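# Fetch the utility cart and park it in the yellow bay

## Task

Fetch the utility cart from the adjoining room and leave it in the yellow-taped bay, with all four wheels fully inside the tape and none resting on it. The cart's load must remain aboard, with nothing hanging over its edges. Slamming the sliding door open or closed counts as failure. When finished, release the cart and move the robot away from it. The robot must not fall over or end up leaning, or the task fails.

## Robot and tools

Robot: a Hello Robot Stretch 3. It has a two-wheel base (0.33 m long, 0.34 m wide), a lift that rides up and down a mast, and one telescoping arm that points out of the robot's RIGHT side. The arm cannot reach forward, so the base must drive to move the gripper forward. The base turns in place about the point midway between its drive wheels, 0.05 m behind its front edge, and it cannot move sideways. With the arm pulled in and the wrist folded, a spin in place sweeps a circle of radius 0.28 m. An unfolded, level wrist reaches past that circle.

Frames: the base frame has its origin on the floor between the drive wheels, with x forward, y to the left and z up. The odometry frame is the base frame as it was when the scene began. hand_pose is reported in the base frame, at the point where the closed fingertips meet. With all wrist joints at zero, that frame's x points up, its y points back along the arm toward the mast, and its z points to the robot's rear.

execute_actions: "actions" is a list holding exactly one action, or an empty list, which only reports state and images. An action may contain "base", "joints" or both, plus an optional "contact_limits". Its motions all start at once. "base" holds one command, given as an offset from where the base last reported itself. {"translate_m": d} drives straight, forward positive, in metres, from -1 to 1. {"rotate_rad": d} turns in place, counter-clockwise (left) positive, in radians, from -3.2 to 3.2. "joints" maps joint names to absolute targets: lift_m 0 to 1.1 (arm height on the mast); arm_m 0 to 0.52 (extension); wrist_yaw_rad -1.345 to 4.42 (0 is along the arm, positive swings toward the front, 3.0 is folded over the base); wrist_pitch_rad -1.57 to 0.451 (0 is level, negative tips the fingertips down); wrist_roll_rad -2.911 to 2.911; gripper_m -0.089 to 0.179 (larger is wider; the real fingertip gap is 0.007 m less when nearly shut, 0.025 m less when wide, and 0 below 0.007); head_pan_rad -3.953 to 1.73 (0 forward, positive left, -1.57 looks along the arm); head_tilt_rad -1.53 to 0.419 (negative down). "contact_limits" accepts only arm_m, as a motor_effort percentage from 1 to 100; the arm halts once its effort reaches that value, and lower is gentler. "cameras" lists head_camera, nav_camera, wrist_camera or all; leaving it out means all, [] means none. Unknown keys or values out of range cause the whole call to be refused with no motion. No action runs longer than 15 s. A joint or the base left out of an action may keep pushing toward its previous target.

wait: {"seconds": 0 to 10}; nothing new is commanded and the state plus images come back. zoom_image: {"camera", "region": [x0, y0, x1, y1]} in pixels of that camera's newest full image, at most 504 by 504. finished_scene: {"scene": n} ends the scene irreversibly and reports success; the goal must already hold and stay held.

Result lines: base_status and joint_status tell how each commanded motion ended: "done" (for the base, wheels turned the commanded amount even if slipping), "off_target" (stopped short and may still push), "contact_stop", "time_out" or "torque_fault"; after the last three the old target is dropped. The arm and lift stop themselves on firm contact and then go slack until commanded again; a slack lift can sink under load or keep pressing. The base, wrist and head have no such stop and keep pushing. A wrist servo pushed hard for several seconds shuts off for 10 s. on_its_own covers what was not commanded; its "held at" is the held target, not the actual position. motor_effort is a percentage, positive toward larger joint values (positive wheel effort drives forward), with the peak in brackets; readings carry fixed biases and noise. lidar_m gives 12 distances in metres, 30-degree sectors starting straight ahead and going counter-clockwise (4th left, 7th behind, 10th right), in a plane 0.17 m above the floor, range 0.15 to 12, "-" for nothing; it misses glass and thin legs and is partly blocked by the robot itself. wrist_depth_mm (45 to 1000) and head_depth_mm (280 to 4000, image sideways) are 7x7 grids of median depth. base_odometry comes from wheel turns, so slip is counted as motion; heading spans -3.142 to 3.142. turned_by_wheels and turned_by_imu give turning since the last result. base_tilt gives forward and right lean in degrees with a fixed bias up to about 4.

Cameras: head_camera and nav_camera move with head pan and tilt; wrist_camera rides on the gripper. Calibration values (K, distortion, T_world_to_cam mapping base frame to camera) come with the session and may be slightly off.

Speed: the base goes up to 0.30 m/s and 1.9 rad/s only when stowed (lift_m under 0.30, arm_m under 0.03, wrist_yaw_rad over 2.54); otherwise 0.10 m/s and 0.63 rad/s.

Cautions: fold or unfold the wrist only with lift_m between 0.32 and 0.95, wrist_pitch_rad -0.4 and roll near 0; once folded the lift may go down to 0.25. Keep pitch at -0.5 or lower when yaw is below -0.4. To grip, command gripper_m below the object's width; to release, go at least 0.02 above where contact began. Pushing with the arm against something rigid while the gripper is above about 0.45 m, repeating a push after a contact_stop, driving while gripping or hooking something stuck, or snagging furniture (especially reversing) can tip the robot. If it leans, undo the last move in small steps, free the gripper, and lower lift_m to about 0.2. Move the sliding door gently, never slam it, avoid drops, hard hits and spilling the cart's load, and occasionally expect a loose object to be nudged by an outside push. The simulation keeps running while replies are being written.

Each tool is called after "Emit:" as name(argument=value, ...) on one line, values as JSON.

## Session

Emit:
execute_actions(actions=[])

Scene clock: 0.00 s.
base_odometry: x=+0.000 y=+0.000 heading=+0.000 (m, m, rad; odometry frame)
turned_by_wheels: +0.000 (rad since the last result)
turned_by_imu: +0.000 (rad since the last result)
base_tilt: forward=-0.8 right=-1.3 (deg)
lidar_m: 1.18 0.96 0.95 1.03 1.14 1.13 1.24 1.08 1.07 1.17 1.72 2.38
head_depth_mm: 1853 2479 2508 2519 2500 2479 2129 / 1834 2181 2136 2118 2095 2047 1958 / 1741 1802 1782 1749 1736 1717 1692 / 1552 1539 1513 1497 1478 1461 1448 / 1346 1329 1319 1310 1293 1277 1270 / 1192 1173 1167 1158 1145 1141 1130 / 1068 1056 1049 1039 1031 1026 1018
base_status: not commanded
joint_positions: lift_m=+0.374 arm_m=+0.000 wrist_yaw_rad=+2.863 wrist_pitch_rad=-0.363 wrist_roll_rad=+0.015 gripper_m=+0.037 head_pan_rad=-0.020 head_tilt_rad=-0.008
joint_status: not commanded
motor_effort: left_wheel=+1 right_wheel=+0 lift_m=+35 arm_m=+2 wrist_yaw_rad=+0 wrist_pitch_rad=+5 wrist_roll_rad=+0 gripper_m=+0 head_pan_rad=+0 head_tilt_rad=+2 (%)
hand_pose: x=+0.0423 y=+0.0775 z=+0.3986 quat_wxyz=(+0.224, +0.711, +0.029, +0.666) (m; base frame)
wrist_depth_mm: - - - 917 860 775 700 / - - - - 940 822 748 / - - - - - 900 820 / 901 936 891 903 879 900 836 / 756 - 749 720 726 708 716 / 621 599 597 598 591 592 589 / 532 531 537 515 521 520 508
pictures: head_camera (sideways: a quarter turn clockwise sets it upright), nav_camera (sideways: a quarter turn counterclockwise sets it upright), wrist_camera
Images, in order (width x height): head_camera 896x504, nav_camera 672x504, wrist_camera 644x364.

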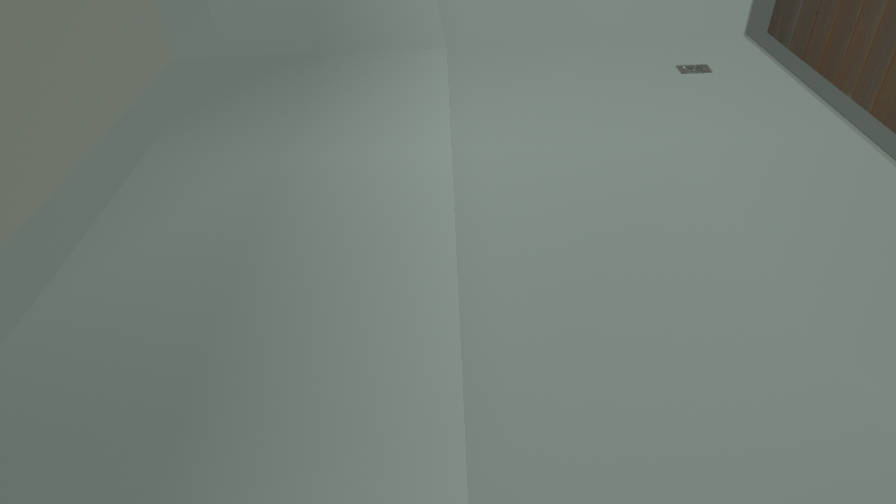

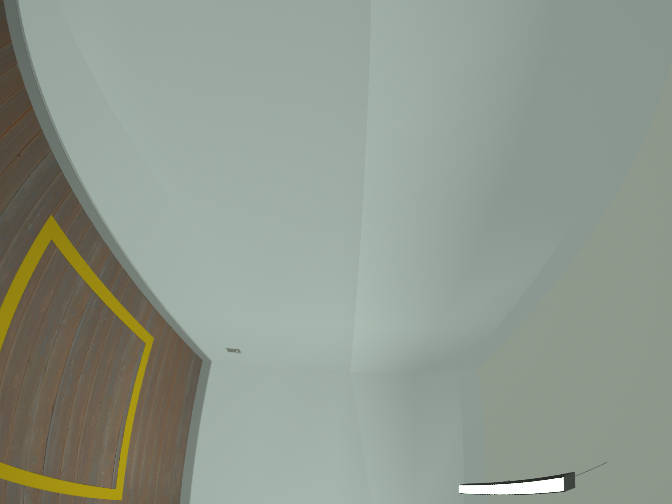

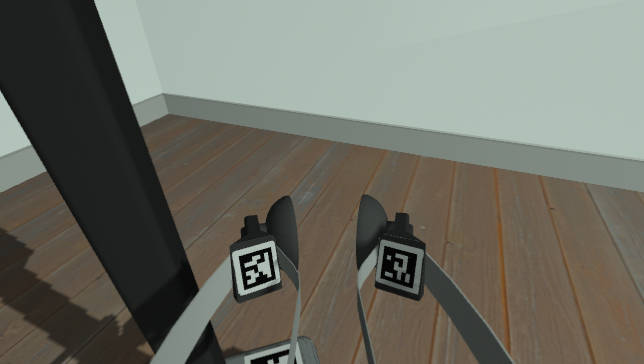

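Emit:
execute_actions(actions=[{"joints":{"head_pan_rad":-1.3,"head_tilt_rad":-0.7}}], cameras=["nav_camera","head_camera"])

Emit:
execute_actions(actions=[{"joints":{"head_pan_rad":-3.2,"head_tilt_rad":-0.7}}], cameras=["nav_camera","head_camera"])

Scene clock: 4.93 s.
base_odometry: x=+0.000 y=+0.000 heading=+0.000 (m, m, rad; odometry frame)
turned_by_wheels: +0.000 (rad since the last result)
turned_by_imu: +0.001 (rad since the last result)
base_tilt: forward=-0.9 right=-1.4 (deg)
lidar_m: 1.17 0.95 0.95 1.04 1.14 1.13 1.24 1.08 1.07 1.18 1.72 2.37
head_depth_mm: 1027 1120 1244 1396 1521 1352 1163 / 1136 1244 1378 1543 1608 1351 1160 / 1268 1404 1570 1798 1616 1353 1162 / 1431 1609 1840 1954 1624 1352 1162 / 1623 1942 2313 2029 1622 1356 1161 / 2043 2417 2588 2025 1627 1364 1164 / 2242 2452 2602 2035 1627 1365 1173
base_status: not commanded
joint_positions: lift_m=+0.374 arm_m=+0.000 wrist_yaw_rad=+2.863 wrist_pitch_rad=-0.363 wrist_roll_rad=+0.015 gripper_m=+0.037 head_pan_rad=-1.293 head_tilt_rad=-0.691
joint_status: all done
motor_effort: left_wheel=+1(1) right_wheel=+0(1) lift_m=+35(35) arm_m=+2(2) wrist_yaw_rad=+0(0) wrist_pitch_rad=+5(5) wrist_roll_rad=+0(0) gripper_m=-1(0) head_pan_rad=-4(49) head_tilt_rad=-4(31) (%)
hand_pose: x=+0.0423 y=+0.0775 z=+0.3986 quat_wxyz=(+0.224, +0.711, +0.029, +0.666) (m; base frame)
wrist_depth_mm: - - - 940 857 771 698 / - - - - 918 840 781 / - - - - - 905 809 / 890 891 925 918 890 900 844 / 731 - 757 726 735 720 695 / 613 583 592 611 588 593 592 / 533 523 539 516 517 519 512
pictures: head_camera (sideways: a quarter turn clockwise sets it upright), nav_camera (sideways: a quarter turn counterclockwise sets it upright)
camera_calibration (this result's frames):
head_camera: T_world_to_cam=[[-0.10272, 0.626628, -0.772519, 1.02052], [0.977357, 0.208012, 0.0387719, -0.0590913], [0.184989, -0.751045, -0.633807, 0.78001], [0, 0, 0, 1]] pos_world=[0.0182876, -0.0413705, 1.28504]
nav_camera: T_world_to_cam=[[0.189398, -0.615962, 0.764669, -0.957668], [-0.954528, -0.298099, -0.00370381, 0.0667272], [0.230228, -0.729197, -0.644412, 0.790706], [0, 0, 0, 1]] pos_world=[0.0630299, 0.00658461, 1.24209]
Images, in order (width x height): head_camera 896x504, nav_camera 672x504.

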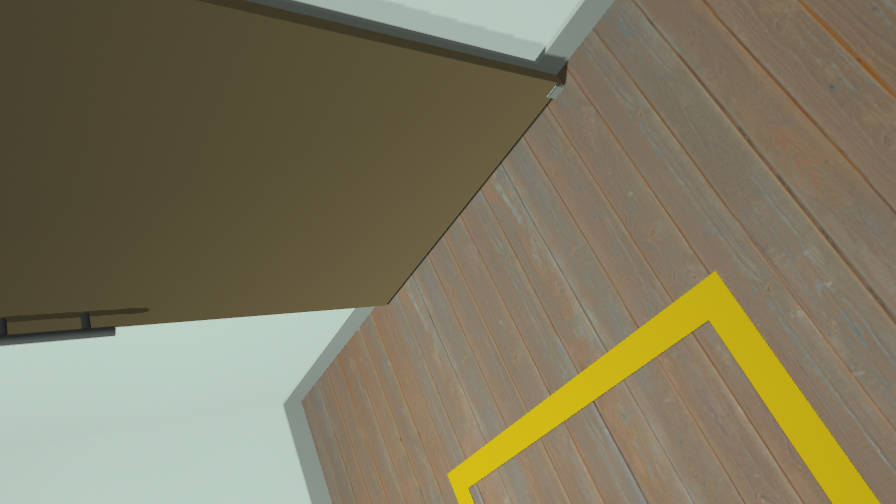

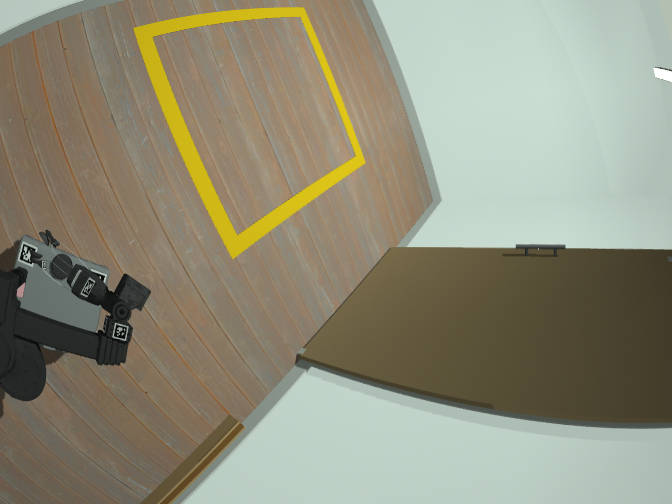

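Scene clock: 6.47 s.
base_odometry: x=+0.000 y=+0.000 heading=+0.000 (m, m, rad; odometry frame)
turned_by_wheels: +0.000 (rad since the last result)
turned_by_imu: +0.000 (rad since the last result)
base_tilt: forward=-0.9 right=-1.3 (deg)
lidar_m: 1.18 0.95 0.95 1.04 1.14 1.13 1.24 1.08 1.07 1.18 1.73 2.37
head_depth_mm: 957 1054 1167 1319 1492 1347 1160 / 1015 1121 1255 1427 1573 1350 1158 / 1075 1200 1354 1553 1610 1355 1172 / 1141 1291 1473 1709 1624 1358 1162 / 1228 1390 1607 1808 1621 1356 1166 / 1235 1351 1479 1635 1587 1358 1167 / 1115 1202 1305 1435 1505 1362 1171
base_status: not commanded
joint_positions: lift_m=+0.374 arm_m=+0.000 wrist_yaw_rad=+2.863 wrist_pitch_rad=-0.363 wrist_roll_rad=+0.015 gripper_m=+0.037 head_pan_rad=-3.193 head_tilt_rad=-0.691
joint_status: all done
motor_effort: left_wheel=+0(1) right_wheel=+0(0) lift_m=+35(35) arm_m=+2(2) wrist_yaw_rad=+0(1) wrist_pitch_rad=+5(5) wrist_roll_rad=+0(0) gripper_m=+1(0) head_pan_rad=-4(51) head_tilt_rad=-4(4) (%)
hand_pose: x=+0.0423 y=+0.0775 z=+0.3986 quat_wxyz=(+0.224, +0.711, +0.029, +0.666) (m; base frame)
wrist_depth_mm: - - - 944 850 776 698 / - - - - 931 842 741 / - - - - - 904 813 / 894 925 919 907 884 881 837 / 733 - 748 723 734 715 710 / 620 609 590 613 571 598 600 / 526 535 537 531 517 509 513
pictures: head_camera (sideways: a quarter turn clockwise sets it upright), nav_camera (sideways: a quarter turn counterclockwise sets it upright)
camera_calibration (this result's frames):
head_camera: T_world_to_cam=[[0.626475, -0.105392, -0.772283, 1.01576], [-0.119141, -0.992121, 0.0387464, -0.0523694], [-0.770282, 0.0677366, -0.634096, 0.786213], [0, 0, 0, 1]] pos_world=[-0.0369827, 0.00184114, 1.28502]
nav_camera: T_world_to_cam=[[-0.644401, 0.019921, 0.764428, -0.952267], [0.0264983, 0.999642, -0.00371303, 0.0607549], [-0.764229, 0.0178633, -0.644698, 0.797144], [0, 0, 0, 1]] pos_world=[-0.00605141, -0.0560027, 1.24208]
Images, in order (width x height): head_camera 896x504, nav_camera 672x504.

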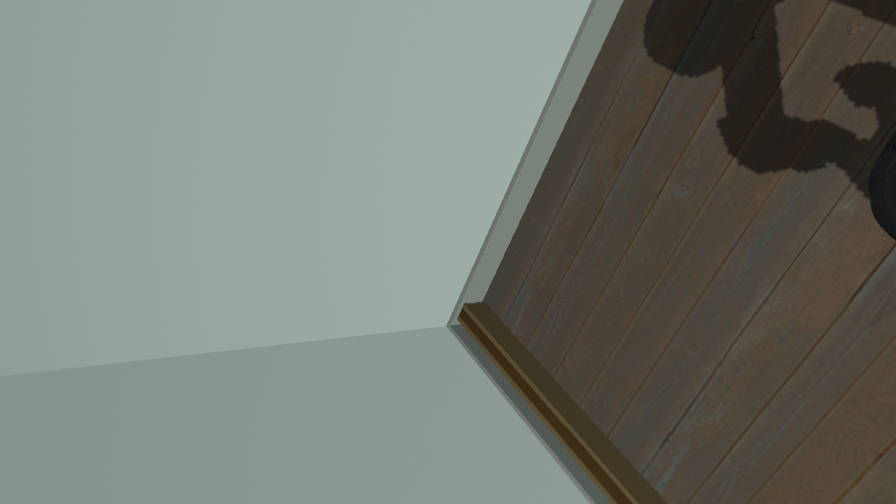

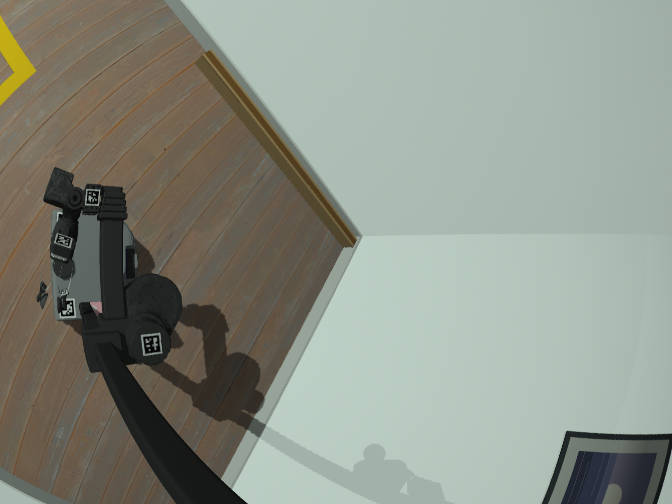

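Emit:
execute_actions(actions=[{"base":{"rotate_rad":-1.03},"joints":{"head_pan_rad":-0.8,"head_tilt_rad":-0.4,"lift_m":0.28,"wrist_yaw_rad":3.0}}], cameras=[])

Emit:
execute_actions(actions=[{"base":{"translate_m":1.0}}], cameras=[])

Emit:
execute_actions(actions=[{"base":{"translate_m":0.8}}], cameras=[])

Emit:
execute_actions(actions=[{"base":{"rotate_rad":0.25},"joints":{"head_pan_rad":-1.4,"lift_m":0.9}}], cameras=["nav_camera","head_camera"])

Scene clock: 27.17 s.
base_odometry: x=+0.000 y=+0.000 heading=-1.030 (m, m, rad; odometry frame)
turned_by_wheels: -1.030 (rad since the last result)
turned_by_imu: -1.024 (rad since the last result)
base_tilt: forward=-0.9 right=-1.3 (deg)
lidar_m: 1.77 2.26 1.16 0.95 0.95 1.05 1.14 1.13 1.25 1.08 1.07 1.18
head_depth_mm: 855 908 971 1042 1126 1225 1274 / 884 944 1014 1095 1179 1292 1309 / 918 983 1057 1145 1248 1371 1366 / 959 1027 1110 1205 1319 1449 1367 / 999 1074 1161 1260 1376 1512 1366 / 1002 1076 1158 1264 1400 1549 1374 / 1029 1120 1221 1341 1494 1628 1383
base_status: done
joint_positions: lift_m=+0.281 arm_m=+0.000 wrist_yaw_rad=+2.997 wrist_pitch_rad=-0.364 wrist_roll_rad=+0.015 gripper_m=+0.037 head_pan_rad=-0.807 head_tilt_rad=-0.408
joint_status: all done
motor_effort: left_wheel=+4(10) right_wheel=-3(7) lift_m=+16(36) arm_m=+2(2) wrist_yaw_rad=+3(2) wrist_pitch_rad=+5(5) wrist_roll_rad=+0(0) gripper_m=+0(0) head_pan_rad=+5(51) head_tilt_rad=+3(22) (%)
hand_pose: x=+0.0120 y=+0.0840 z=+0.3057 quat_wxyz=(+0.179, +0.708, +0.076, +0.680) (m; base frame)
wrist_depth_mm: 674 - 872 - - - - / 749 - 917 - - - - / 781 840 977 - 981 947 935 / 741 751 749 726 732 737 722 / 594 602 - 593 600 584 587 / 508 509 - 513 475 492 492 / 446 - - - 424 421 420
pictures: none
No camera images: the call's "cameras" was empty. Leave "cameras" out to get every camera's image.

Scene clock: 32.27 s.
base_odometry: x=+0.515 y=-0.857 heading=-1.030 (m, m, rad; odometry frame)
turned_by_wheels: +0.000 (rad since the last result)
turned_by_imu: +0.001 (rad since the last result)
base_tilt: forward=-0.9 right=-1.2 (deg)
lidar_m: 1.27 1.69 1.58 1.30 1.29 1.43 2.07 1.75 0.89 0.68 0.67 0.74
head_depth_mm: 524 557 595 639 692 751 824 / 543 580 621 668 726 795 876 / 565 604 649 702 764 837 931 / 588 629 679 739 808 890 992 / 611 659 713 777 854 953 1066 / 638 690 751 824 910 1019 1157 / 669 725 792 872 971 1094 1272
base_status: done
joint_positions: lift_m=+0.281 arm_m=+0.000 wrist_yaw_rad=+2.998 wrist_pitch_rad=-0.364 wrist_roll_rad=+0.015 gripper_m=+0.037 head_pan_rad=-0.807 head_tilt_rad=-0.408
joint_status: not commanded
motor_effort: left_wheel=+3(11) right_wheel=-3(6) lift_m=+17(16) arm_m=+2(2) wrist_yaw_rad=+2(3) wrist_pitch_rad=+5(5) wrist_roll_rad=+0(0) gripper_m=+0(0) head_pan_rad=+5(5) head_tilt_rad=+3(3) (%)
hand_pose: x=+0.0119 y=+0.0840 z=+0.3057 quat_wxyz=(+0.178, +0.707, +0.076, +0.680) (m; base frame)
wrist_depth_mm: 955 - - - - - - / - - - - - - - / - - - - 968 948 947 / 760 754 741 753 730 724 715 / 614 620 - 590 592 586 590 / 501 502 - 515 478 488 485 / 444 - - - 427 420 412
pictures: none
No camera images: the call's "cameras" was empty. Leave "cameras" out to get every camera's image.

Scene clock: 36.77 s.
base_odometry: x=+0.927 y=-1.543 heading=-1.030 (m, m, rad; odometry frame)
turned_by_wheels: +0.000 (rad since the last result)
turned_by_imu: +0.001 (rad since the last result)
base_tilt: forward=-0.9 right=-1.3 (deg)
lidar_m: 0.79 0.95 1.04 1.57 1.56 1.73 2.73 0.95 0.49 0.40 0.40 0.50
head_depth_mm: 334 321 340 363 391 425 466 / 356 379 407 437 474 512 556 / 369 395 425 460 501 550 609 / 384 412 445 483 529 584 651 / 401 432 467 510 560 622 700 / 419 452 491 539 596 666 754 / 438 475 518 571 636 716 820
base_status: done
joint_positions: lift_m=+0.281 arm_m=+0.000 wrist_yaw_rad=+2.998 wrist_pitch_rad=-0.364 wrist_roll_rad=+0.015 gripper_m=+0.037 head_pan_rad=-0.807 head_tilt_rad=-0.408
joint_status: not commanded
motor_effort: left_wheel=+4(10) right_wheel=-3(5) lift_m=+16(17) arm_m=+2(2) wrist_yaw_rad=+2(2) wrist_pitch_rad=+5(5) wrist_roll_rad=+1(0) gripper_m=+0(0) head_pan_rad=+5(5) head_tilt_rad=+3(4) (%)
hand_pose: x=+0.0118 y=+0.0840 z=+0.3057 quat_wxyz=(+0.178, +0.707, +0.076, +0.680) (m; base frame)
wrist_depth_mm: - - - - - 907 724 / - - - - - 977 748 / - - - - 958 899 779 / 761 754 749 731 732 716 716 / 600 610 - 602 598 590 597 / 506 505 - 514 478 499 478 / 447 - - - 421 424 419
pictures: none
No camera images: the call's "cameras" was empty. Leave "cameras" out to get every camera's image.

Scene clock: 43.23 s.
base_odometry: x=+0.927 y=-1.543 heading=-0.780 (m, m, rad; odometry frame)
turned_by_wheels: +0.250 (rad since the last result)
turned_by_imu: +0.250 (rad since the last result)
base_tilt: forward=-1.0 right=-1.3 (deg)
lidar_m: 0.94 0.96 1.22 1.56 1.59 2.02 2.81 0.64 0.43 0.40 0.46 0.59
head_depth_mm: 300 321 345 374 407 447 496 / 302 323 344 372 405 451 500 / 303 325 346 370 398 381 505 / 305 327 352 382 417 465 516 / 350 375 408 442 488 537 598 / 358 384 414 449 490 542 603 / 361 387 418 453 495 546 608
base_status: done
joint_positions: lift_m=+0.899 arm_m=+0.000 wrist_yaw_rad=+2.998 wrist_pitch_rad=-0.364 wrist_roll_rad=+0.015 gripper_m=+0.037 head_pan_rad=-1.393 head_tilt_rad=-0.408
joint_status: all done
motor_effort: left_wheel=-2(8) right_wheel=+3(9) lift_m=+52(53) arm_m=+2(2) wrist_yaw_rad=+3(2) wrist_pitch_rad=+5(5) wrist_roll_rad=+0(0) gripper_m=+0(0) head_pan_rad=-4(44) head_tilt_rad=+3(3) (%)
hand_pose: x=+0.0118 y=+0.0840 z=+0.9244 quat_wxyz=(+0.178, +0.707, +0.077, +0.680) (m; base frame)
wrist_depth_mm: - - - - - - 864 / - - - - - - 875 / - - - - - - 859 / - - - - - - 899 / - - - - - - 921 / - - - - - - 929 / - - - - - - 941
pictures: head_camera (sideways: a quarter turn clockwise sets it upright), nav_camera (sideways: a quarter turn counterclockwise sets it upright)
camera_calibration (this result's frames):
head_camera: T_world_to_cam=[[0.00305452, 0.396795, -0.917902, 1.20946], [0.990864, 0.122559, 0.0562776, -0.0819817], [0.134828, -0.909689, -0.392795, 0.466736], [0, 0, 0, 1]] pos_world=[0.0146095, -0.0452743, 1.29811]
nav_camera: T_world_to_cam=[[0.0845476, -0.396477, 0.914143, -1.15194], [-0.979544, -0.201205, 0.00333099, 0.0577213], [0.182609, -0.895725, -0.405378, 0.479995], [0, 0, 0, 1]] pos_world=[0.0662825, -0.0151596, 1.24742]
Images, in order (width x height): head_camera 896x504, nav_camera 672x504.

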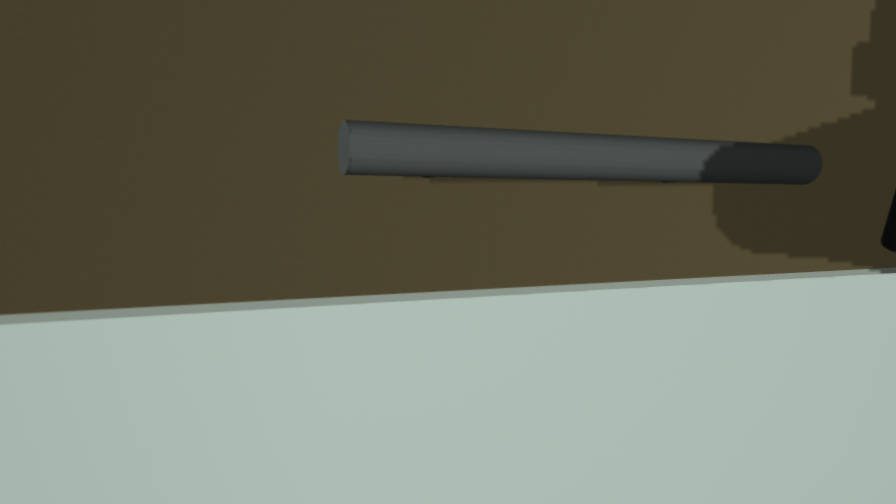

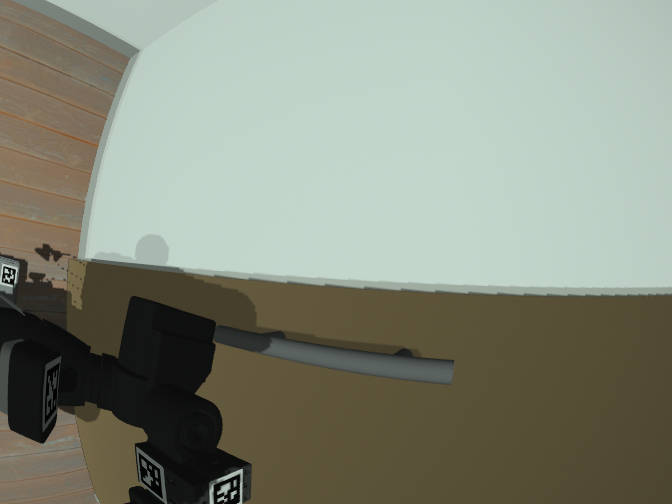

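Emit:
execute_actions(actions=[{"base":{"translate_m":0.12},"joints":{"lift_m":1.02}}], cameras=[])

Emit:
execute_actions(actions=[{"joints":{"arm_m":0.25,"head_tilt_rad":-1.0},"contact_limits":{"arm_m":12}}], cameras=["nav_camera"])

Scene clock: 51.37 s.
base_odometry: x=+1.013 y=-1.627 heading=-0.780 (m, m, rad; odometry frame)
turned_by_wheels: +0.000 (rad since the last result)
turned_by_imu: +0.001 (rad since the last result)
base_tilt: forward=-0.9 right=-1.3 (deg)
lidar_m: 0.83 0.84 1.07 1.57 1.59 2.04 2.87 0.62 0.42 0.39 0.45 0.57
head_depth_mm: 292 310 333 361 383 - - / 335 357 380 410 434 - - / 342 366 394 427 463 - - / 344 368 396 430 468 - - / 346 371 399 433 473 514 - / 348 372 402 436 477 525 584 / 350 375 405 440 480 530 591
base_status: done
joint_positions: lift_m=+1.019 arm_m=+0.000 wrist_yaw_rad=+2.998 wrist_pitch_rad=-0.364 wrist_roll_rad=+0.015 gripper_m=+0.037 head_pan_rad=-1.393 head_tilt_rad=-0.408
joint_status: all done
motor_effort: left_wheel=-2(3) right_wheel=+3(7) lift_m=+53(50) arm_m=+2(2) wrist_yaw_rad=+2(2) wrist_pitch_rad=+5(5) wrist_roll_rad=+0(0) gripper_m=+0(0) head_pan_rad=-4(4) head_tilt_rad=+3(4) (%)
hand_pose: x=+0.0118 y=+0.0840 z=+1.0444 quat_wxyz=(+0.178, +0.707, +0.077, +0.680) (m; base frame)
wrist_depth_mm: - - - - - - 748 / - - - - - - 741 / - - - - - - 770 / - - - - - - 795 / - - - - - - 810 / - - - - - - 819 / - - - - - - 849
pictures: none
No camera images: the call's "cameras" was empty. Leave "cameras" out to get every camera's image.

Scene clock: 53.70 s.
base_odometry: x=+1.013 y=-1.627 heading=-0.780 (m, m, rad; odometry frame)
turned_by_wheels: +0.000 (rad since the last result)
turned_by_imu: -0.001 (rad since the last result)
base_tilt: forward=-0.9 right=-1.3 (deg)
lidar_m: 0.83 0.84 1.07 1.58 1.60 2.03 2.92 0.62 0.42 0.39 0.45 0.57
head_depth_mm: - - 416 603 848 1184 1084 / - - - 637 855 1181 1116 / - 451 - 695 923 1199 - / 395 453 556 719 1016 1190 1111 / 384 456 560 726 1032 1188 1085 / 386 458 564 735 1049 1198 1081 / 388 462 569 741 1066 1197 1083
base_status: not commanded
joint_positions: lift_m=+1.020 arm_m=+0.161 wrist_yaw_rad=+2.998 wrist_pitch_rad=-0.366 wrist_roll_rad=+0.015 gripper_m=+0.037 head_pan_rad=-1.394 head_tilt_rad=-0.989
joint_status: arm_m contact_stop (moved +0.162 of +0.250); the others done
on_its_own: arm_m is slack since a contact_stop, until your next command for it (your +0.250 is given up)
motor_effort: left_wheel=-3(7) right_wheel=+1(5) lift_m=+47(52) arm_m=+2(12) wrist_yaw_rad=+3(3) wrist_pitch_rad=+5(6) wrist_roll_rad=+0(0) gripper_m=+0(0) head_pan_rad=-3(4) head_tilt_rad=-5(29) (%)
contact_limits: arm_m 12 (drawing in: default 16, maximum 28; extending or still: default 28, maximum 44)
hand_pose: x=+0.0118 y=-0.0780 z=+1.0441 quat_wxyz=(+0.179, +0.707, +0.077, +0.679) (m; base frame)
wrist_depth_mm: - - - - - - 776 / - - - - - - 775 / - - - - - - 795 / - - - - - - 830 / - - - - - - 823 / - - - - - - 847 / - - - - - - 885
pictures: nav_camera (sideways: a quarter turn counterclockwise sets it upright)
camera_calibration (this result's frames):
nav_camera: T_world_to_cam=[[0.161002, -0.82515, 0.541485, -0.666677], [-0.980079, -0.198314, -0.0107921, 0.0761084], [0.116289, -0.52896, -0.840641, 1.04658], [0, 0, 0, 1]] pos_world=[0.0602231, 0.0185834, 1.24162]
Images, in order (width x height): nav_camera 672x504.

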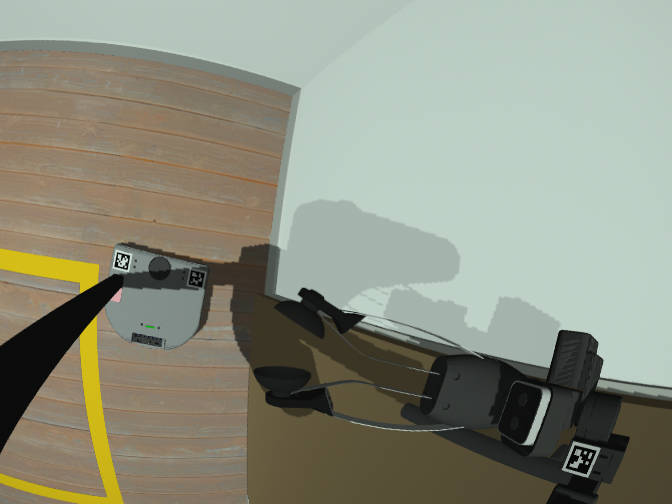

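Emit:
execute_actions(actions=[{"base":{"translate_m":-0.3},"joints":{"arm_m":0.15}}], cameras=["nav_camera"])

Scene clock: 60.13 s.
base_odometry: x=+0.799 y=-1.416 heading=-0.779 (m, m, rad; odometry frame)
turned_by_wheels: +0.000 (rad since the last result)
turned_by_imu: +0.002 (rad since the last result)
base_tilt: forward=-0.9 right=-1.4 (deg)
lidar_m: 1.12 1.14 1.45 1.54 1.56 2.00 2.63 0.67 0.45 0.42 0.50 0.61
head_depth_mm: - - 526 683 917 1193 1082 / - - - 723 934 1216 - / - 411 - 701 947 1196 - / 367 425 538 704 1014 1198 1101 / 2480 2042 1754 1518 1288 1217 1067 / 2552 1988 670 803 1130 1198 1081 / 450 497 595 799 1149 1193 1085
base_status: done
joint_positions: lift_m=+1.020 arm_m=+0.150 wrist_yaw_rad=+3.020 wrist_pitch_rad=-0.363 wrist_roll_rad=+0.015 gripper_m=+0.037 head_pan_rad=-1.394 head_tilt_rad=-0.990
joint_status: all done
on_its_own: wrist_yaw_rad is at rest, and its effort (-23) is outside its rest range (-12 to +12)
motor_effort: left_wheel=+5(20) right_wheel=-9(29) lift_m=+47(47) arm_m=+6(6) wrist_yaw_rad=-23(28) wrist_pitch_rad=+4(5) wrist_roll_rad=+0(0) gripper_m=+1(0) head_pan_rad=-3(3) head_tilt_rad=-5(4) (%)
hand_pose: x=+0.0068 y=-0.0652 z=+1.0448 quat_wxyz=(+0.171, +0.707, +0.084, +0.682) (m; base frame)
wrist_depth_mm: - - - - - - - / - - - - - - - / - - - - - - - / - - - - - - - / - - - - - - - / - - - - - - - / - - - - - - -
pictures: nav_camera (sideways: a quarter turn counterclockwise sets it upright)
camera_calibration (this result's frames):
nav_camera: T_world_to_cam=[[0.161028, -0.825293, 0.541259, -0.666384], [-0.98008, -0.198311, -0.0107981, 0.0761162], [0.116249, -0.528738, -0.840787, 1.04677], [0, 0, 0, 1]] pos_world=[0.0602202, 0.0185993, 1.24162]
Images, in order (width x height): nav_camera 672x504.

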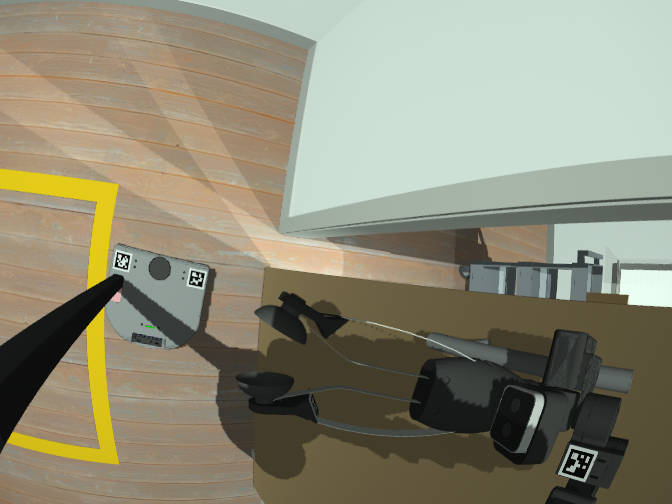

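Works. Continue.

Emit:
execute_actions(actions=[{"base":{"translate_m":-0.65}}], cameras=["nav_camera"])

Scene clock: 71.23 s.
base_odometry: x=+0.337 y=-0.959 heading=-0.779 (m, m, rad; odometry frame)
turned_by_wheels: +0.000 (rad since the last result)
turned_by_imu: +0.003 (rad since the last result)
base_tilt: forward=-0.9 right=-1.3 (deg)
lidar_m: 1.52 1.79 1.59 1.48 1.50 1.90 1.99 0.86 0.52 0.49 0.49 0.63
head_depth_mm: - - 617 803 1091 1197 1086 / - - - 851 1101 1200 - / - 495 - 837 1114 1197 - / 430 499 611 795 1129 1196 1105 / 423 502 617 802 1140 1215 1076 / 425 504 621 810 1159 1200 1083 / 428 508 626 819 1177 1198 1086
base_status: done
joint_positions: lift_m=+1.020 arm_m=+0.150 wrist_yaw_rad=+3.003 wrist_pitch_rad=-0.363 wrist_roll_rad=+0.015 gripper_m=+0.037 head_pan_rad=-1.394 head_tilt_rad=-0.990
joint_status: not commanded
motor_effort: left_wheel=+1(11) right_wheel=+0(23) lift_m=+47(47) arm_m=+4(9) wrist_yaw_rad=-3(61) wrist_pitch_rad=+5(5) wrist_roll_rad=+0(0) gripper_m=+0(0) head_pan_rad=-4(4) head_tilt_rad=-4(4) (%)
hand_pose: x=+0.0107 y=-0.0660 z=+1.0447 quat_wxyz=(+0.177, +0.707, +0.078, +0.680) (m; base frame)
wrist_depth_mm: - - - - - - - / - - - - - - - / - - - - - - - / - - - - - - - / - - - - - - - / - - - - - - - / - - - - - - -
pictures: nav_camera (sideways: a quarter turn counterclockwise sets it upright)
camera_calibration (this result's frames):
nav_camera: T_world_to_cam=[[0.161028, -0.825293, 0.541259, -0.666383], [-0.98008, -0.198311, -0.0107982, 0.0761162], [0.116249, -0.528738, -0.840787, 1.04677], [0, 0, 0, 1]] pos_world=[0.0602202, 0.0185993, 1.24162]
Images, in order (width x height): nav_camera 672x504.

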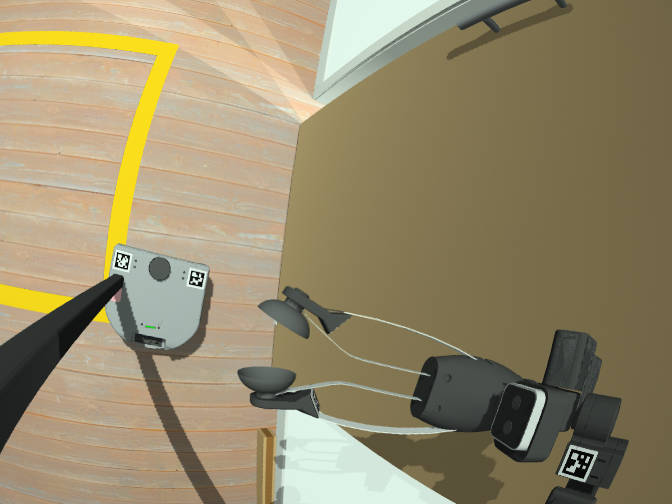

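Emit:
execute_actions(actions=[{"base":{"translate_m":0.5}}], cameras=[])

Emit:
execute_actions(actions=[{"joints":{"arm_m":0.35},"contact_limits":{"arm_m":14}}], cameras=["nav_camera"])

Scene clock: 91.53 s.
base_odometry: x=+0.693 y=-1.311 heading=-0.779 (m, m, rad; odometry frame)
turned_by_wheels: +0.000 (rad since the last result)
turned_by_imu: +0.002 (rad since the last result)
base_tilt: forward=-0.9 right=-1.3 (deg)
lidar_m: 1.27 1.29 1.64 1.53 1.55 1.97 2.49 0.69 0.47 0.43 0.44 0.62
head_depth_mm: - - 546 711 959 1199 1086 / - - - 752 974 1198 - / - 438 - 743 988 1196 - / 380 442 541 703 999 1197 1104 / 374 444 544 708 1009 1219 1075 / 334 395 533 1094 1298 1198 1085 / 378 462 1722 901 1183 1201 1084
base_status: done
joint_positions: lift_m=+1.020 arm_m=+0.150 wrist_yaw_rad=+3.003 wrist_pitch_rad=-0.363 wrist_roll_rad=+0.015 gripper_m=+0.037 head_pan_rad=-1.394 head_tilt_rad=-0.990
joint_status: not commanded
motor_effort: left_wheel=+0(4) right_wheel=+0(4) lift_m=+47(47) arm_m=+4(4) wrist_yaw_rad=-3(3) wrist_pitch_rad=+5(5) wrist_roll_rad=+0(0) gripper_m=-1(0) head_pan_rad=-4(4) head_tilt_rad=-4(4) (%)
hand_pose: x=+0.0107 y=-0.0660 z=+1.0447 quat_wxyz=(+0.177, +0.707, +0.078, +0.680) (m; base frame)
wrist_depth_mm: - - - - - - - / - - - - - - - / - - - - - - - / - - - - - - - / - - - - - - - / - - - - - - - / - - - - - - -
pictures: none
No camera images: the call's "cameras" was empty. Leave "cameras" out to get every camera's image.

Scene clock: 93.63 s.
base_odometry: x=+0.693 y=-1.311 heading=-0.779 (m, m, rad; odometry frame)
turned_by_wheels: +0.000 (rad since the last result)
turned_by_imu: -0.005 (rad since the last result)
base_tilt: forward=-0.9 right=-1.4 (deg)
lidar_m: 1.27 1.29 1.64 1.53 1.55 1.97 2.48 0.70 0.47 0.43 0.44 0.61
head_depth_mm: - 440 533 685 966 1194 1084 / - - 563 666 1102 1199 1114 / 375 428 557 698 989 1195 - / 373 442 542 675 1069 1193 1102 / 375 444 545 709 1011 1198 1084 / 352 400 532 1105 1294 1197 1082 / 370 461 1730 903 1185 1198 1085
base_status: not commanded
joint_positions: lift_m=+1.020 arm_m=+0.227 wrist_yaw_rad=+3.018 wrist_pitch_rad=-0.365 wrist_roll_rad=+0.015 gripper_m=+0.037 head_pan_rad=-1.394 head_tilt_rad=-0.990
joint_status: arm_m contact_stop (moved +0.077 of +0.200)
on_its_own: arm_m is slack since a contact_stop, until your next command for it (your +0.350 is given up); wrist_yaw_rad is at rest, and its effort (-21) is outside its rest range (-12 to +12)
motor_effort: left_wheel=+3(6) right_wheel=-1(2) lift_m=+47(47) arm_m=+3(15) wrist_yaw_rad=-21(44) wrist_pitch_rad=+5(6) wrist_roll_rad=+0(1) gripper_m=+0(0) head_pan_rad=-3(4) head_tilt_rad=-3(4) (%)
contact_limits: arm_m 14 (drawing in: default 16, maximum 28; extending or still: default 28, maximum 44)
hand_pose: x=+0.0073 y=-0.1427 z=+1.0443 quat_wxyz=(+0.172, +0.707, +0.084, +0.681) (m; base frame)
wrist_depth_mm: - - - - - - - / - - - - - - - / - - - - - - - / - - - - - - - / - - - - - - - / - - - - - - - / - - - - - - -
pictures: nav_camera (sideways: a quarter turn counterclockwise sets it upright)
camera_calibration (this result's frames):
nav_camera: T_world_to_cam=[[0.160855, -0.825648, 0.540769, -0.665744], [-0.980136, -0.198033, -0.0108113, 0.0761336], [0.116017, -0.528288, -0.841102, 1.04718], [0, 0, 0, 1]] pos_world=[0.0602192, 0.0186189, 1.24162]
Images, in order (width x height): nav_camera 672x504.

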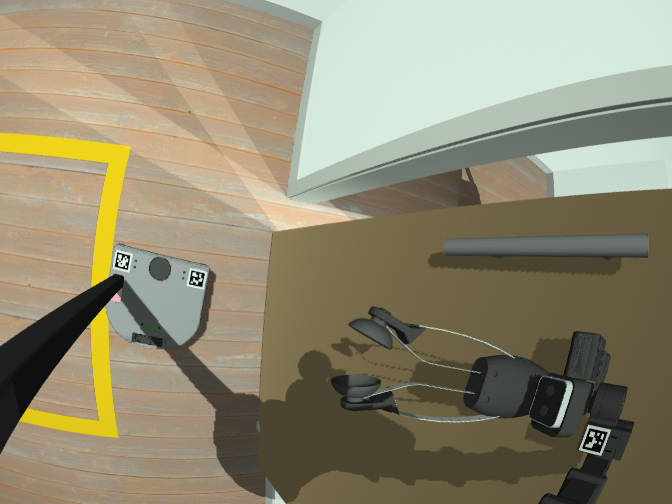

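Emit:
execute_actions(actions=[{"base":{"translate_m":0.17},"joints":{"arm_m":0.19}}], cameras=[])

Emit:
execute_actions(actions=[{"joints":{"arm_m":0.35},"contact_limits":{"arm_m":14}}], cameras=["nav_camera"])

Scene clock: 101.20 s.
base_odometry: x=+0.813 y=-1.430 heading=-0.780 (m, m, rad; odometry frame)
turned_by_wheels: +0.000 (rad since the last result)
turned_by_imu: -0.045 (rad since the last result)
base_tilt: forward=-0.9 right=-1.3 (deg)
lidar_m: 1.11 1.11 1.38 1.55 1.56 1.93 2.64 0.71 0.45 0.41 0.42 0.58
head_depth_mm: - - 532 667 951 1196 1083 / - - - 667 896 1179 1115 / 369 407 560 666 948 1198 - / 301 357 468 665 947 1198 1107 / 352 417 513 727 1238 1197 1084 / 378 2026 1640 809 1084 1197 1083 / 501 505 575 762 1083 1196 1085
base_status: done
joint_positions: lift_m=+1.020 arm_m=+0.190 wrist_yaw_rad=+3.005 wrist_pitch_rad=-0.365 wrist_roll_rad=+0.015 gripper_m=+0.037 head_pan_rad=-1.394 head_tilt_rad=-0.990
joint_status: all done
motor_effort: left_wheel=-1(20) right_wheel=+4(34) lift_m=+47(47) arm_m=+3(1) wrist_yaw_rad=-5(18) wrist_pitch_rad=+5(5) wrist_roll_rad=+0(0) gripper_m=+0(0) head_pan_rad=-3(4) head_tilt_rad=-4(4) (%)
hand_pose: x=+0.0102 y=-0.1062 z=+1.0443 quat_wxyz=(+0.176, +0.707, +0.079, +0.680) (m; base frame)
wrist_depth_mm: - - - - - - - / - - - - - - - / - - - - - - - / - - - - - - - / - - - - - - - / - - - - - - - / - - - - - - -
pictures: none
No camera images: the call's "cameras" was empty. Leave "cameras" out to get every camera's image.

Scene clock: 102.80 s.
base_odometry: x=+0.813 y=-1.430 heading=-0.779 (m, m, rad; odometry frame)
turned_by_wheels: +0.000 (rad since the last result)
turned_by_imu: -0.006 (rad since the last result)
base_tilt: forward=-1.0 right=-1.3 (deg)
lidar_m: 1.11 1.12 1.37 1.55 1.56 1.91 2.64 0.71 0.46 0.41 0.42 0.58
head_depth_mm: - 432 533 670 958 1200 1082 / - - 562 669 897 1197 1117 / 362 408 541 668 949 1196 - / 308 366 469 653 1010 1195 1108 / 353 418 513 726 1265 1198 1082 / 368 1981 1645 807 1082 1196 1084 / 2323 510 588 761 1080 1193 1084
base_status: not commanded
joint_positions: lift_m=+1.020 arm_m=+0.207 wrist_yaw_rad=+3.016 wrist_pitch_rad=-0.365 wrist_roll_rad=+0.015 gripper_m=+0.037 head_pan_rad=-1.395 head_tilt_rad=-0.990
joint_status: arm_m contact_stop (moved +0.017 of +0.160)
on_its_own: arm_m is slack since a contact_stop, until your next command for it (your +0.350 is given up); wrist_yaw_rad is at rest, and its effort (-19) is outside its rest range (-12 to +12)
motor_effort: left_wheel=+4(7) right_wheel=-3(17) lift_m=+47(47) arm_m=+2(15) wrist_yaw_rad=-19(42) wrist_pitch_rad=+5(6) wrist_roll_rad=+0(0) gripper_m=+0(0) head_pan_rad=-3(3) head_tilt_rad=-4(4) (%)
contact_limits: arm_m 14 (drawing in: default 16, maximum 28; extending or still: default 28, maximum 44)
hand_pose: x=+0.0077 y=-0.1229 z=+1.0442 quat_wxyz=(+0.173, +0.707, +0.083, +0.681) (m; base frame)
wrist_depth_mm: - - - - - - - / - - - - - - - / - - - - - - - / - - - - - - - / - - - - - - - / - - - - - - - / - - - - - - -
pictures: nav_camera (sideways: a quarter turn counterclockwise sets it upright)
camera_calibration (this result's frames):
nav_camera: T_world_to_cam=[[0.160375, -0.825752, 0.540753, -0.665721], [-0.980251, -0.197461, -0.0108117, 0.0761349], [0.115706, -0.52834, -0.841112, 1.04719], [0, 0, 0, 1]] pos_world=[0.0602299, 0.0185884, 1.24162]
Images, in order (width x height): nav_camera 672x504.

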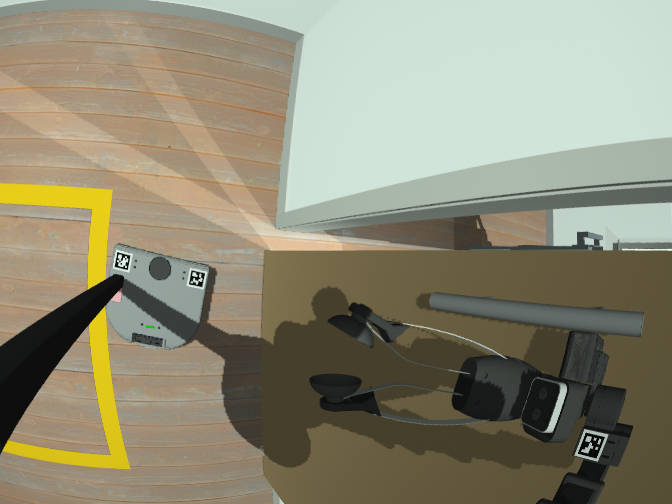

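Emit:
execute_actions(actions=[{"base":{"translate_m":0.1},"joints":{"arm_m":0.12}}], cameras=[])

Emit:
execute_actions(actions=[{"base":{"rotate_rad":0.07}}], cameras=[])

Emit:
execute_actions(actions=[{"joints":{"arm_m":0.35},"contact_limits":{"arm_m":14}}], cameras=["nav_camera"])

Scene clock: 111.07 s.
base_odometry: x=+0.884 y=-1.501 heading=-0.780 (m, m, rad; odometry frame)
turned_by_wheels: +0.000 (rad since the last result)
turned_by_imu: -0.001 (rad since the last result)
base_tilt: forward=-1.0 right=-1.3 (deg)
lidar_m: 1.01 1.02 1.25 1.56 1.58 1.93 2.74 0.69 0.44 0.40 0.40 0.56
head_depth_mm: - - - 657 918 1199 1083 / - - - - 915 1195 - / - 401 - - 910 1195 - / 330 350 439 637 908 1198 1107 / 337 400 507 681 1013 1217 1109 / 362 447 548 732 1038 1199 1080 / 378 460 565 731 1036 1197 1083
base_status: done
joint_positions: lift_m=+1.020 arm_m=+0.120 wrist_yaw_rad=+2.995 wrist_pitch_rad=-0.365 wrist_roll_rad=+0.015 gripper_m=+0.037 head_pan_rad=-1.395 head_tilt_rad=-0.990
joint_status: all done
motor_effort: left_wheel=-3(9) right_wheel=+10(37) lift_m=+47(47) arm_m=+1(1) wrist_yaw_rad=+6(27) wrist_pitch_rad=+5(5) wrist_roll_rad=+0(0) gripper_m=+0(0) head_pan_rad=-3(3) head_tilt_rad=-4(4) (%)
hand_pose: x=+0.0125 y=-0.0368 z=+1.0442 quat_wxyz=(+0.180, +0.708, +0.076, +0.679) (m; base frame)
wrist_depth_mm: - - - - - - 869 / - - - - - - 904 / - - - - - - 920 / - - - - - - 935 / - - - - - - - / - - - - - - - / - - - - - - -
pictures: none
No camera images: the call's "cameras" was empty. Leave "cameras" out to get every camera's image.

Scene clock: 111.93 s.
base_odometry: x=+0.884 y=-1.501 heading=-0.710 (m, m, rad; odometry frame)
turned_by_wheels: +0.069 (rad since the last result)
turned_by_imu: +0.036 (rad since the last result)
base_tilt: forward=-0.9 right=-1.3 (deg)
lidar_m: 1.02 1.03 1.29 1.56 1.58 1.98 2.74 0.65 0.43 0.40 0.40 0.57
head_depth_mm: - - - 645 892 1178 1082 / - - - - 927 1181 - / - 406 - - 903 1186 - / 332 352 435 641 910 1195 1104 / 340 403 512 690 1023 1215 - / 374 453 557 747 1064 1194 1085 / 391 468 577 751 1070 1199 1084
base_status: done
joint_positions: lift_m=+1.020 arm_m=+0.120 wrist_yaw_rad=+2.995 wrist_pitch_rad=-0.365 wrist_roll_rad=+0.015 gripper_m=+0.037 head_pan_rad=-1.395 head_tilt_rad=-0.990
joint_status: not commanded
motor_effort: left_wheel=-5(12) right_wheel=+16(22) lift_m=+47(47) arm_m=+3(3) wrist_yaw_rad=+6(7) wrist_pitch_rad=+5(5) wrist_roll_rad=+0(0) gripper_m=+0(0) head_pan_rad=-3(3) head_tilt_rad=-4(4) (%)
hand_pose: x=+0.0125 y=-0.0366 z=+1.0442 quat_wxyz=(+0.180, +0.708, +0.076, +0.679) (m; base frame)
wrist_depth_mm: - - - - - - 889 / - - - - - - 914 / - - - - - - 951 / - - - - - - 946 / - - - - - - - / - - - - - - - / - - - - - - -
pictures: none
No camera images: the call's "cameras" was empty. Leave "cameras" out to get every camera's image.

Scene clock: 112.87 s.
base_odometry: x=+0.884 y=-1.501 heading=-0.710 (m, m, rad; odometry frame)
turned_by_wheels: +0.000 (rad since the last result)
turned_by_imu: -0.011 (rad since the last result)
base_tilt: forward=-1.0 right=-1.4 (deg)
lidar_m: 1.02 1.03 1.28 1.56 1.58 1.97 2.73 0.67 0.44 0.40 0.40 0.57
head_depth_mm: - - - 650 903 1184 1085 / - - - - 905 1191 - / - 401 476 - 909 1193 - / - 352 450 639 910 1199 - / 340 402 510 691 1017 1216 - / 365 451 554 741 1058 1203 1081 / 386 467 573 743 1060 1198 1082
base_status: not commanded
joint_positions: lift_m=+1.020 arm_m=+0.123 wrist_yaw_rad=+3.013 wrist_pitch_rad=-0.365 wrist_roll_rad=+0.015 gripper_m=+0.037 head_pan_rad=-1.395 head_tilt_rad=-0.990
joint_status: arm_m contact_stop (moved +0.003 of +0.230)
on_its_own: arm_m is slack since a contact_stop, until your next command for it (your +0.350 is given up); wrist_yaw_rad is at rest, and its effort (-16) is outside its rest range (-12 to +12)
motor_effort: left_wheel=+0(6) right_wheel=+4(16) lift_m=+47(47) arm_m=+3(15) wrist_yaw_rad=-16(44) wrist_pitch_rad=+5(5) wrist_roll_rad=+0(0) gripper_m=+0(1) head_pan_rad=-3(3) head_tilt_rad=-4(4) (%)
contact_limits: arm_m 14 (drawing in: default 16, maximum 28; extending or still: default 28, maximum 44)
hand_pose: x=+0.0083 y=-0.0392 z=+1.0442 quat_wxyz=(+0.174, +0.707, +0.083, +0.680) (m; base frame)
wrist_depth_mm: - - - - - - 906 / - - - - - - 930 / - - - - - - 948 / - - - - - - - / - - - - - - - / - - - - - - - / - - - - - - -
pictures: nav_camera (sideways: a quarter turn counterclockwise sets it upright)
camera_calibration (this result's frames):
nav_camera: T_world_to_cam=[[0.160373, -0.825752, 0.540753, -0.665721], [-0.980251, -0.197459, -0.0108117, 0.0761349], [0.115704, -0.52834, -0.841112, 1.04719], [0, 0, 0, 1]] pos_world=[0.0602299, 0.0185883, 1.24162]
Images, in order (width x height): nav_camera 672x504.

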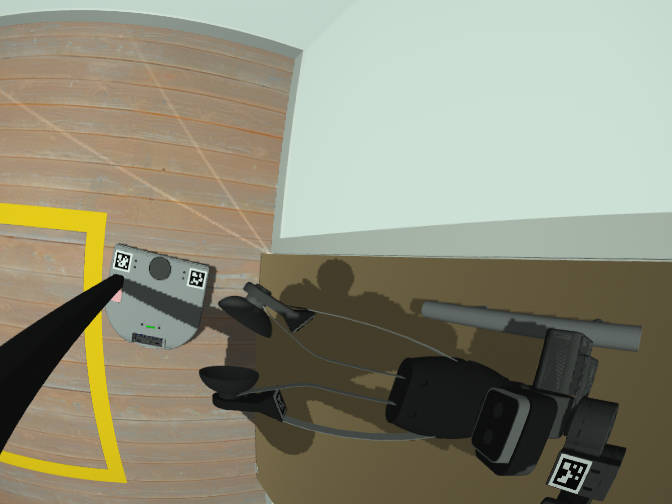

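Emit:
execute_actions(actions=[{"joints":{"arm_m":0.03}}], cameras=[])

Emit:
execute_actions(actions=[{"base":{"translate_m":0.1}}], cameras=[])

Emit:
execute_actions(actions=[{"joints":{"arm_m":0.35},"contact_limits":{"arm_m":14}}], cameras=["nav_camera"])

Scene clock: 118.60 s.
base_odometry: x=+0.885 y=-1.501 heading=-0.710 (m, m, rad; odometry frame)
turned_by_wheels: +0.000 (rad since the last result)
turned_by_imu: +0.001 (rad since the last result)
base_tilt: forward=-0.9 right=-1.3 (deg)
lidar_m: 1.02 1.03 1.28 1.57 1.57 1.96 2.73 0.66 0.44 0.40 0.40 0.57
head_depth_mm: - - - - - - 1078 / 327 - - - - - - / 324 - 526 612 - - - / 324 - 510 640 858 1189 1100 / 339 392 523 689 1023 1199 1082 / 364 451 554 741 1055 1194 1082 / 385 466 574 745 1059 1196 1086
base_status: not commanded
joint_positions: lift_m=+1.020 arm_m=+0.030 wrist_yaw_rad=+3.003 wrist_pitch_rad=-0.365 wrist_roll_rad=+0.015 gripper_m=+0.037 head_pan_rad=-1.395 head_tilt_rad=-0.990
joint_status: all done
motor_effort: left_wheel=-1(0) right_wheel=+0(5) lift_m=+47(47) arm_m=+0(1) wrist_yaw_rad=-3(13) wrist_pitch_rad=+5(5) wrist_roll_rad=+0(0) gripper_m=-1(0) head_pan_rad=-3(3) head_tilt_rad=-4(4) (%)
hand_pose: x=+0.0106 y=+0.0532 z=+1.0442 quat_wxyz=(+0.177, +0.707, +0.079, +0.680) (m; base frame)
wrist_depth_mm: - - - - - - 903 / - - - - - - 940 / - - - - - - 934 / - - - - - - 972 / - - - - - - - / - - - - - - - / - - - - - - -
pictures: none
No camera images: the call's "cameras" was empty. Leave "cameras" out to get every camera's image.

Scene clock: 120.57 s.
base_odometry: x=+0.960 y=-1.566 heading=-0.710 (m, m, rad; odometry frame)
turned_by_wheels: +0.000 (rad since the last result)
turned_by_imu: +0.000 (rad since the last result)
base_tilt: forward=-1.0 right=-1.3 (deg)
lidar_m: 0.92 0.93 1.16 1.58 1.59 1.98 2.83 0.65 0.42 0.39 0.45 0.55
head_depth_mm: - - - - - - 1073 / 314 - - - - - - / 318 - 507 588 - - - / 358 - 571 671 929 1190 1095 / 375 438 571 715 1019 1201 1083 / 379 450 553 718 1020 1197 1083 / 380 450 553 719 1023 1193 1082
base_status: done
joint_positions: lift_m=+1.020 arm_m=+0.030 wrist_yaw_rad=+3.003 wrist_pitch_rad=-0.365 wrist_roll_rad=+0.015 gripper_m=+0.037 head_pan_rad=-1.395 head_tilt_rad=-0.990
joint_status: not commanded
motor_effort: left_wheel=+0(5) right_wheel=+1(5) lift_m=+47(47) arm_m=+0(1) wrist_yaw_rad=-3(3) wrist_pitch_rad=+5(5) wrist_roll_rad=+0(0) gripper_m=+0(1) head_pan_rad=-3(3) head_tilt_rad=-4(4) (%)
hand_pose: x=+0.0106 y=+0.0532 z=+1.0442 quat_wxyz=(+0.177, +0.707, +0.079, +0.680) (m; base frame)
wrist_depth_mm: - - - - - - 785 / - - - - - - 835 / - - - - - - 840 / - - - - - - 869 / - - - - - - 885 / - - - - - - 898 / - - - - - - 947
pictures: none
No camera images: the call's "cameras" was empty. Leave "cameras" out to get every camera's image.

Scene clock: 122.67 s.
base_odometry: x=+0.960 y=-1.566 heading=-0.709 (m, m, rad; odometry frame)
turned_by_wheels: +0.000 (rad since the last result)
turned_by_imu: +0.003 (rad since the last result)
base_tilt: forward=-1.0 right=-1.3 (deg)
lidar_m: 0.92 0.93 1.16 1.58 1.60 1.98 2.84 0.64 0.42 0.39 0.45 0.55
head_depth_mm: - - 479 611 863 1181 1082 / - - - 668 868 1162 - / - 401 - 641 874 1178 - / 375 435 534 691 962 1196 1108 / 375 450 553 716 1015 1217 1075 / 380 451 554 718 1025 1200 1084 / 381 452 555 720 1026 1192 1082
base_status: not commanded
joint_positions: lift_m=+1.020 arm_m=+0.151 wrist_yaw_rad=+2.998 wrist_pitch_rad=-0.350 wrist_roll_rad=+0.015 gripper_m=+0.037 head_pan_rad=-1.395 head_tilt_rad=-0.990
joint_status: arm_m contact_stop (moved +0.121 of +0.320)
on_its_own: arm_m is slack since a contact_stop, until your next command for it (your +0.350 is given up)
motor_effort: left_wheel=+1(7) right_wheel=-6(8) lift_m=+47(47) arm_m=+2(15) wrist_yaw_rad=+3(10) wrist_pitch_rad=+1(6) wrist_roll_rad=+0(0) gripper_m=+0(0) head_pan_rad=-3(3) head_tilt_rad=-4(4) (%)
contact_limits: arm_m 14 (drawing in: default 16, maximum 28; extending or still: default 28, maximum 44)
hand_pose: x=+0.0121 y=-0.0660 z=+1.0476 quat_wxyz=(+0.174, +0.708, +0.072, +0.680) (m; base frame)
wrist_depth_mm: - - - - - - 830 / - - - - - - 824 / - - - - - - 876 / - - - - - - 884 / - - - - - - 897 / - - - - - - 920 / - - - - - - 991
pictures: nav_camera (sideways: a quarter turn counterclockwise sets it upright)
camera_calibration (this result's frames):
nav_camera: T_world_to_cam=[[0.160365, -0.825755, 0.540752, -0.665719], [-0.980253, -0.19745, -0.0108117, 0.0761349], [0.115699, -0.52834, -0.841113, 1.0472], [0, 0, 0, 1]] pos_world=[0.0602301, 0.0185879, 1.24162]
Images, in order (width x height): nav_camera 672x504.

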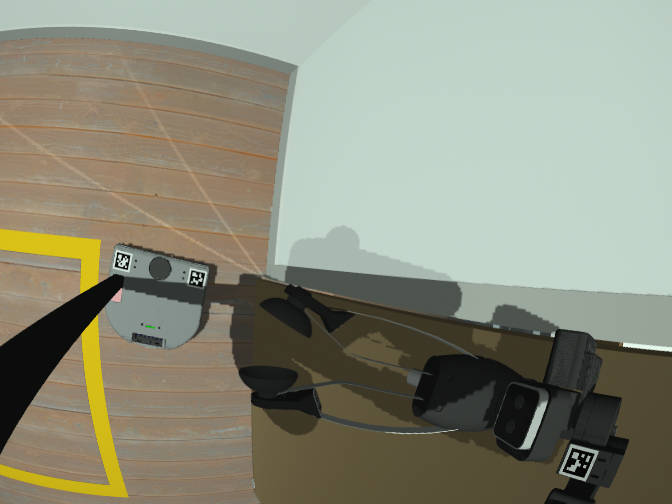

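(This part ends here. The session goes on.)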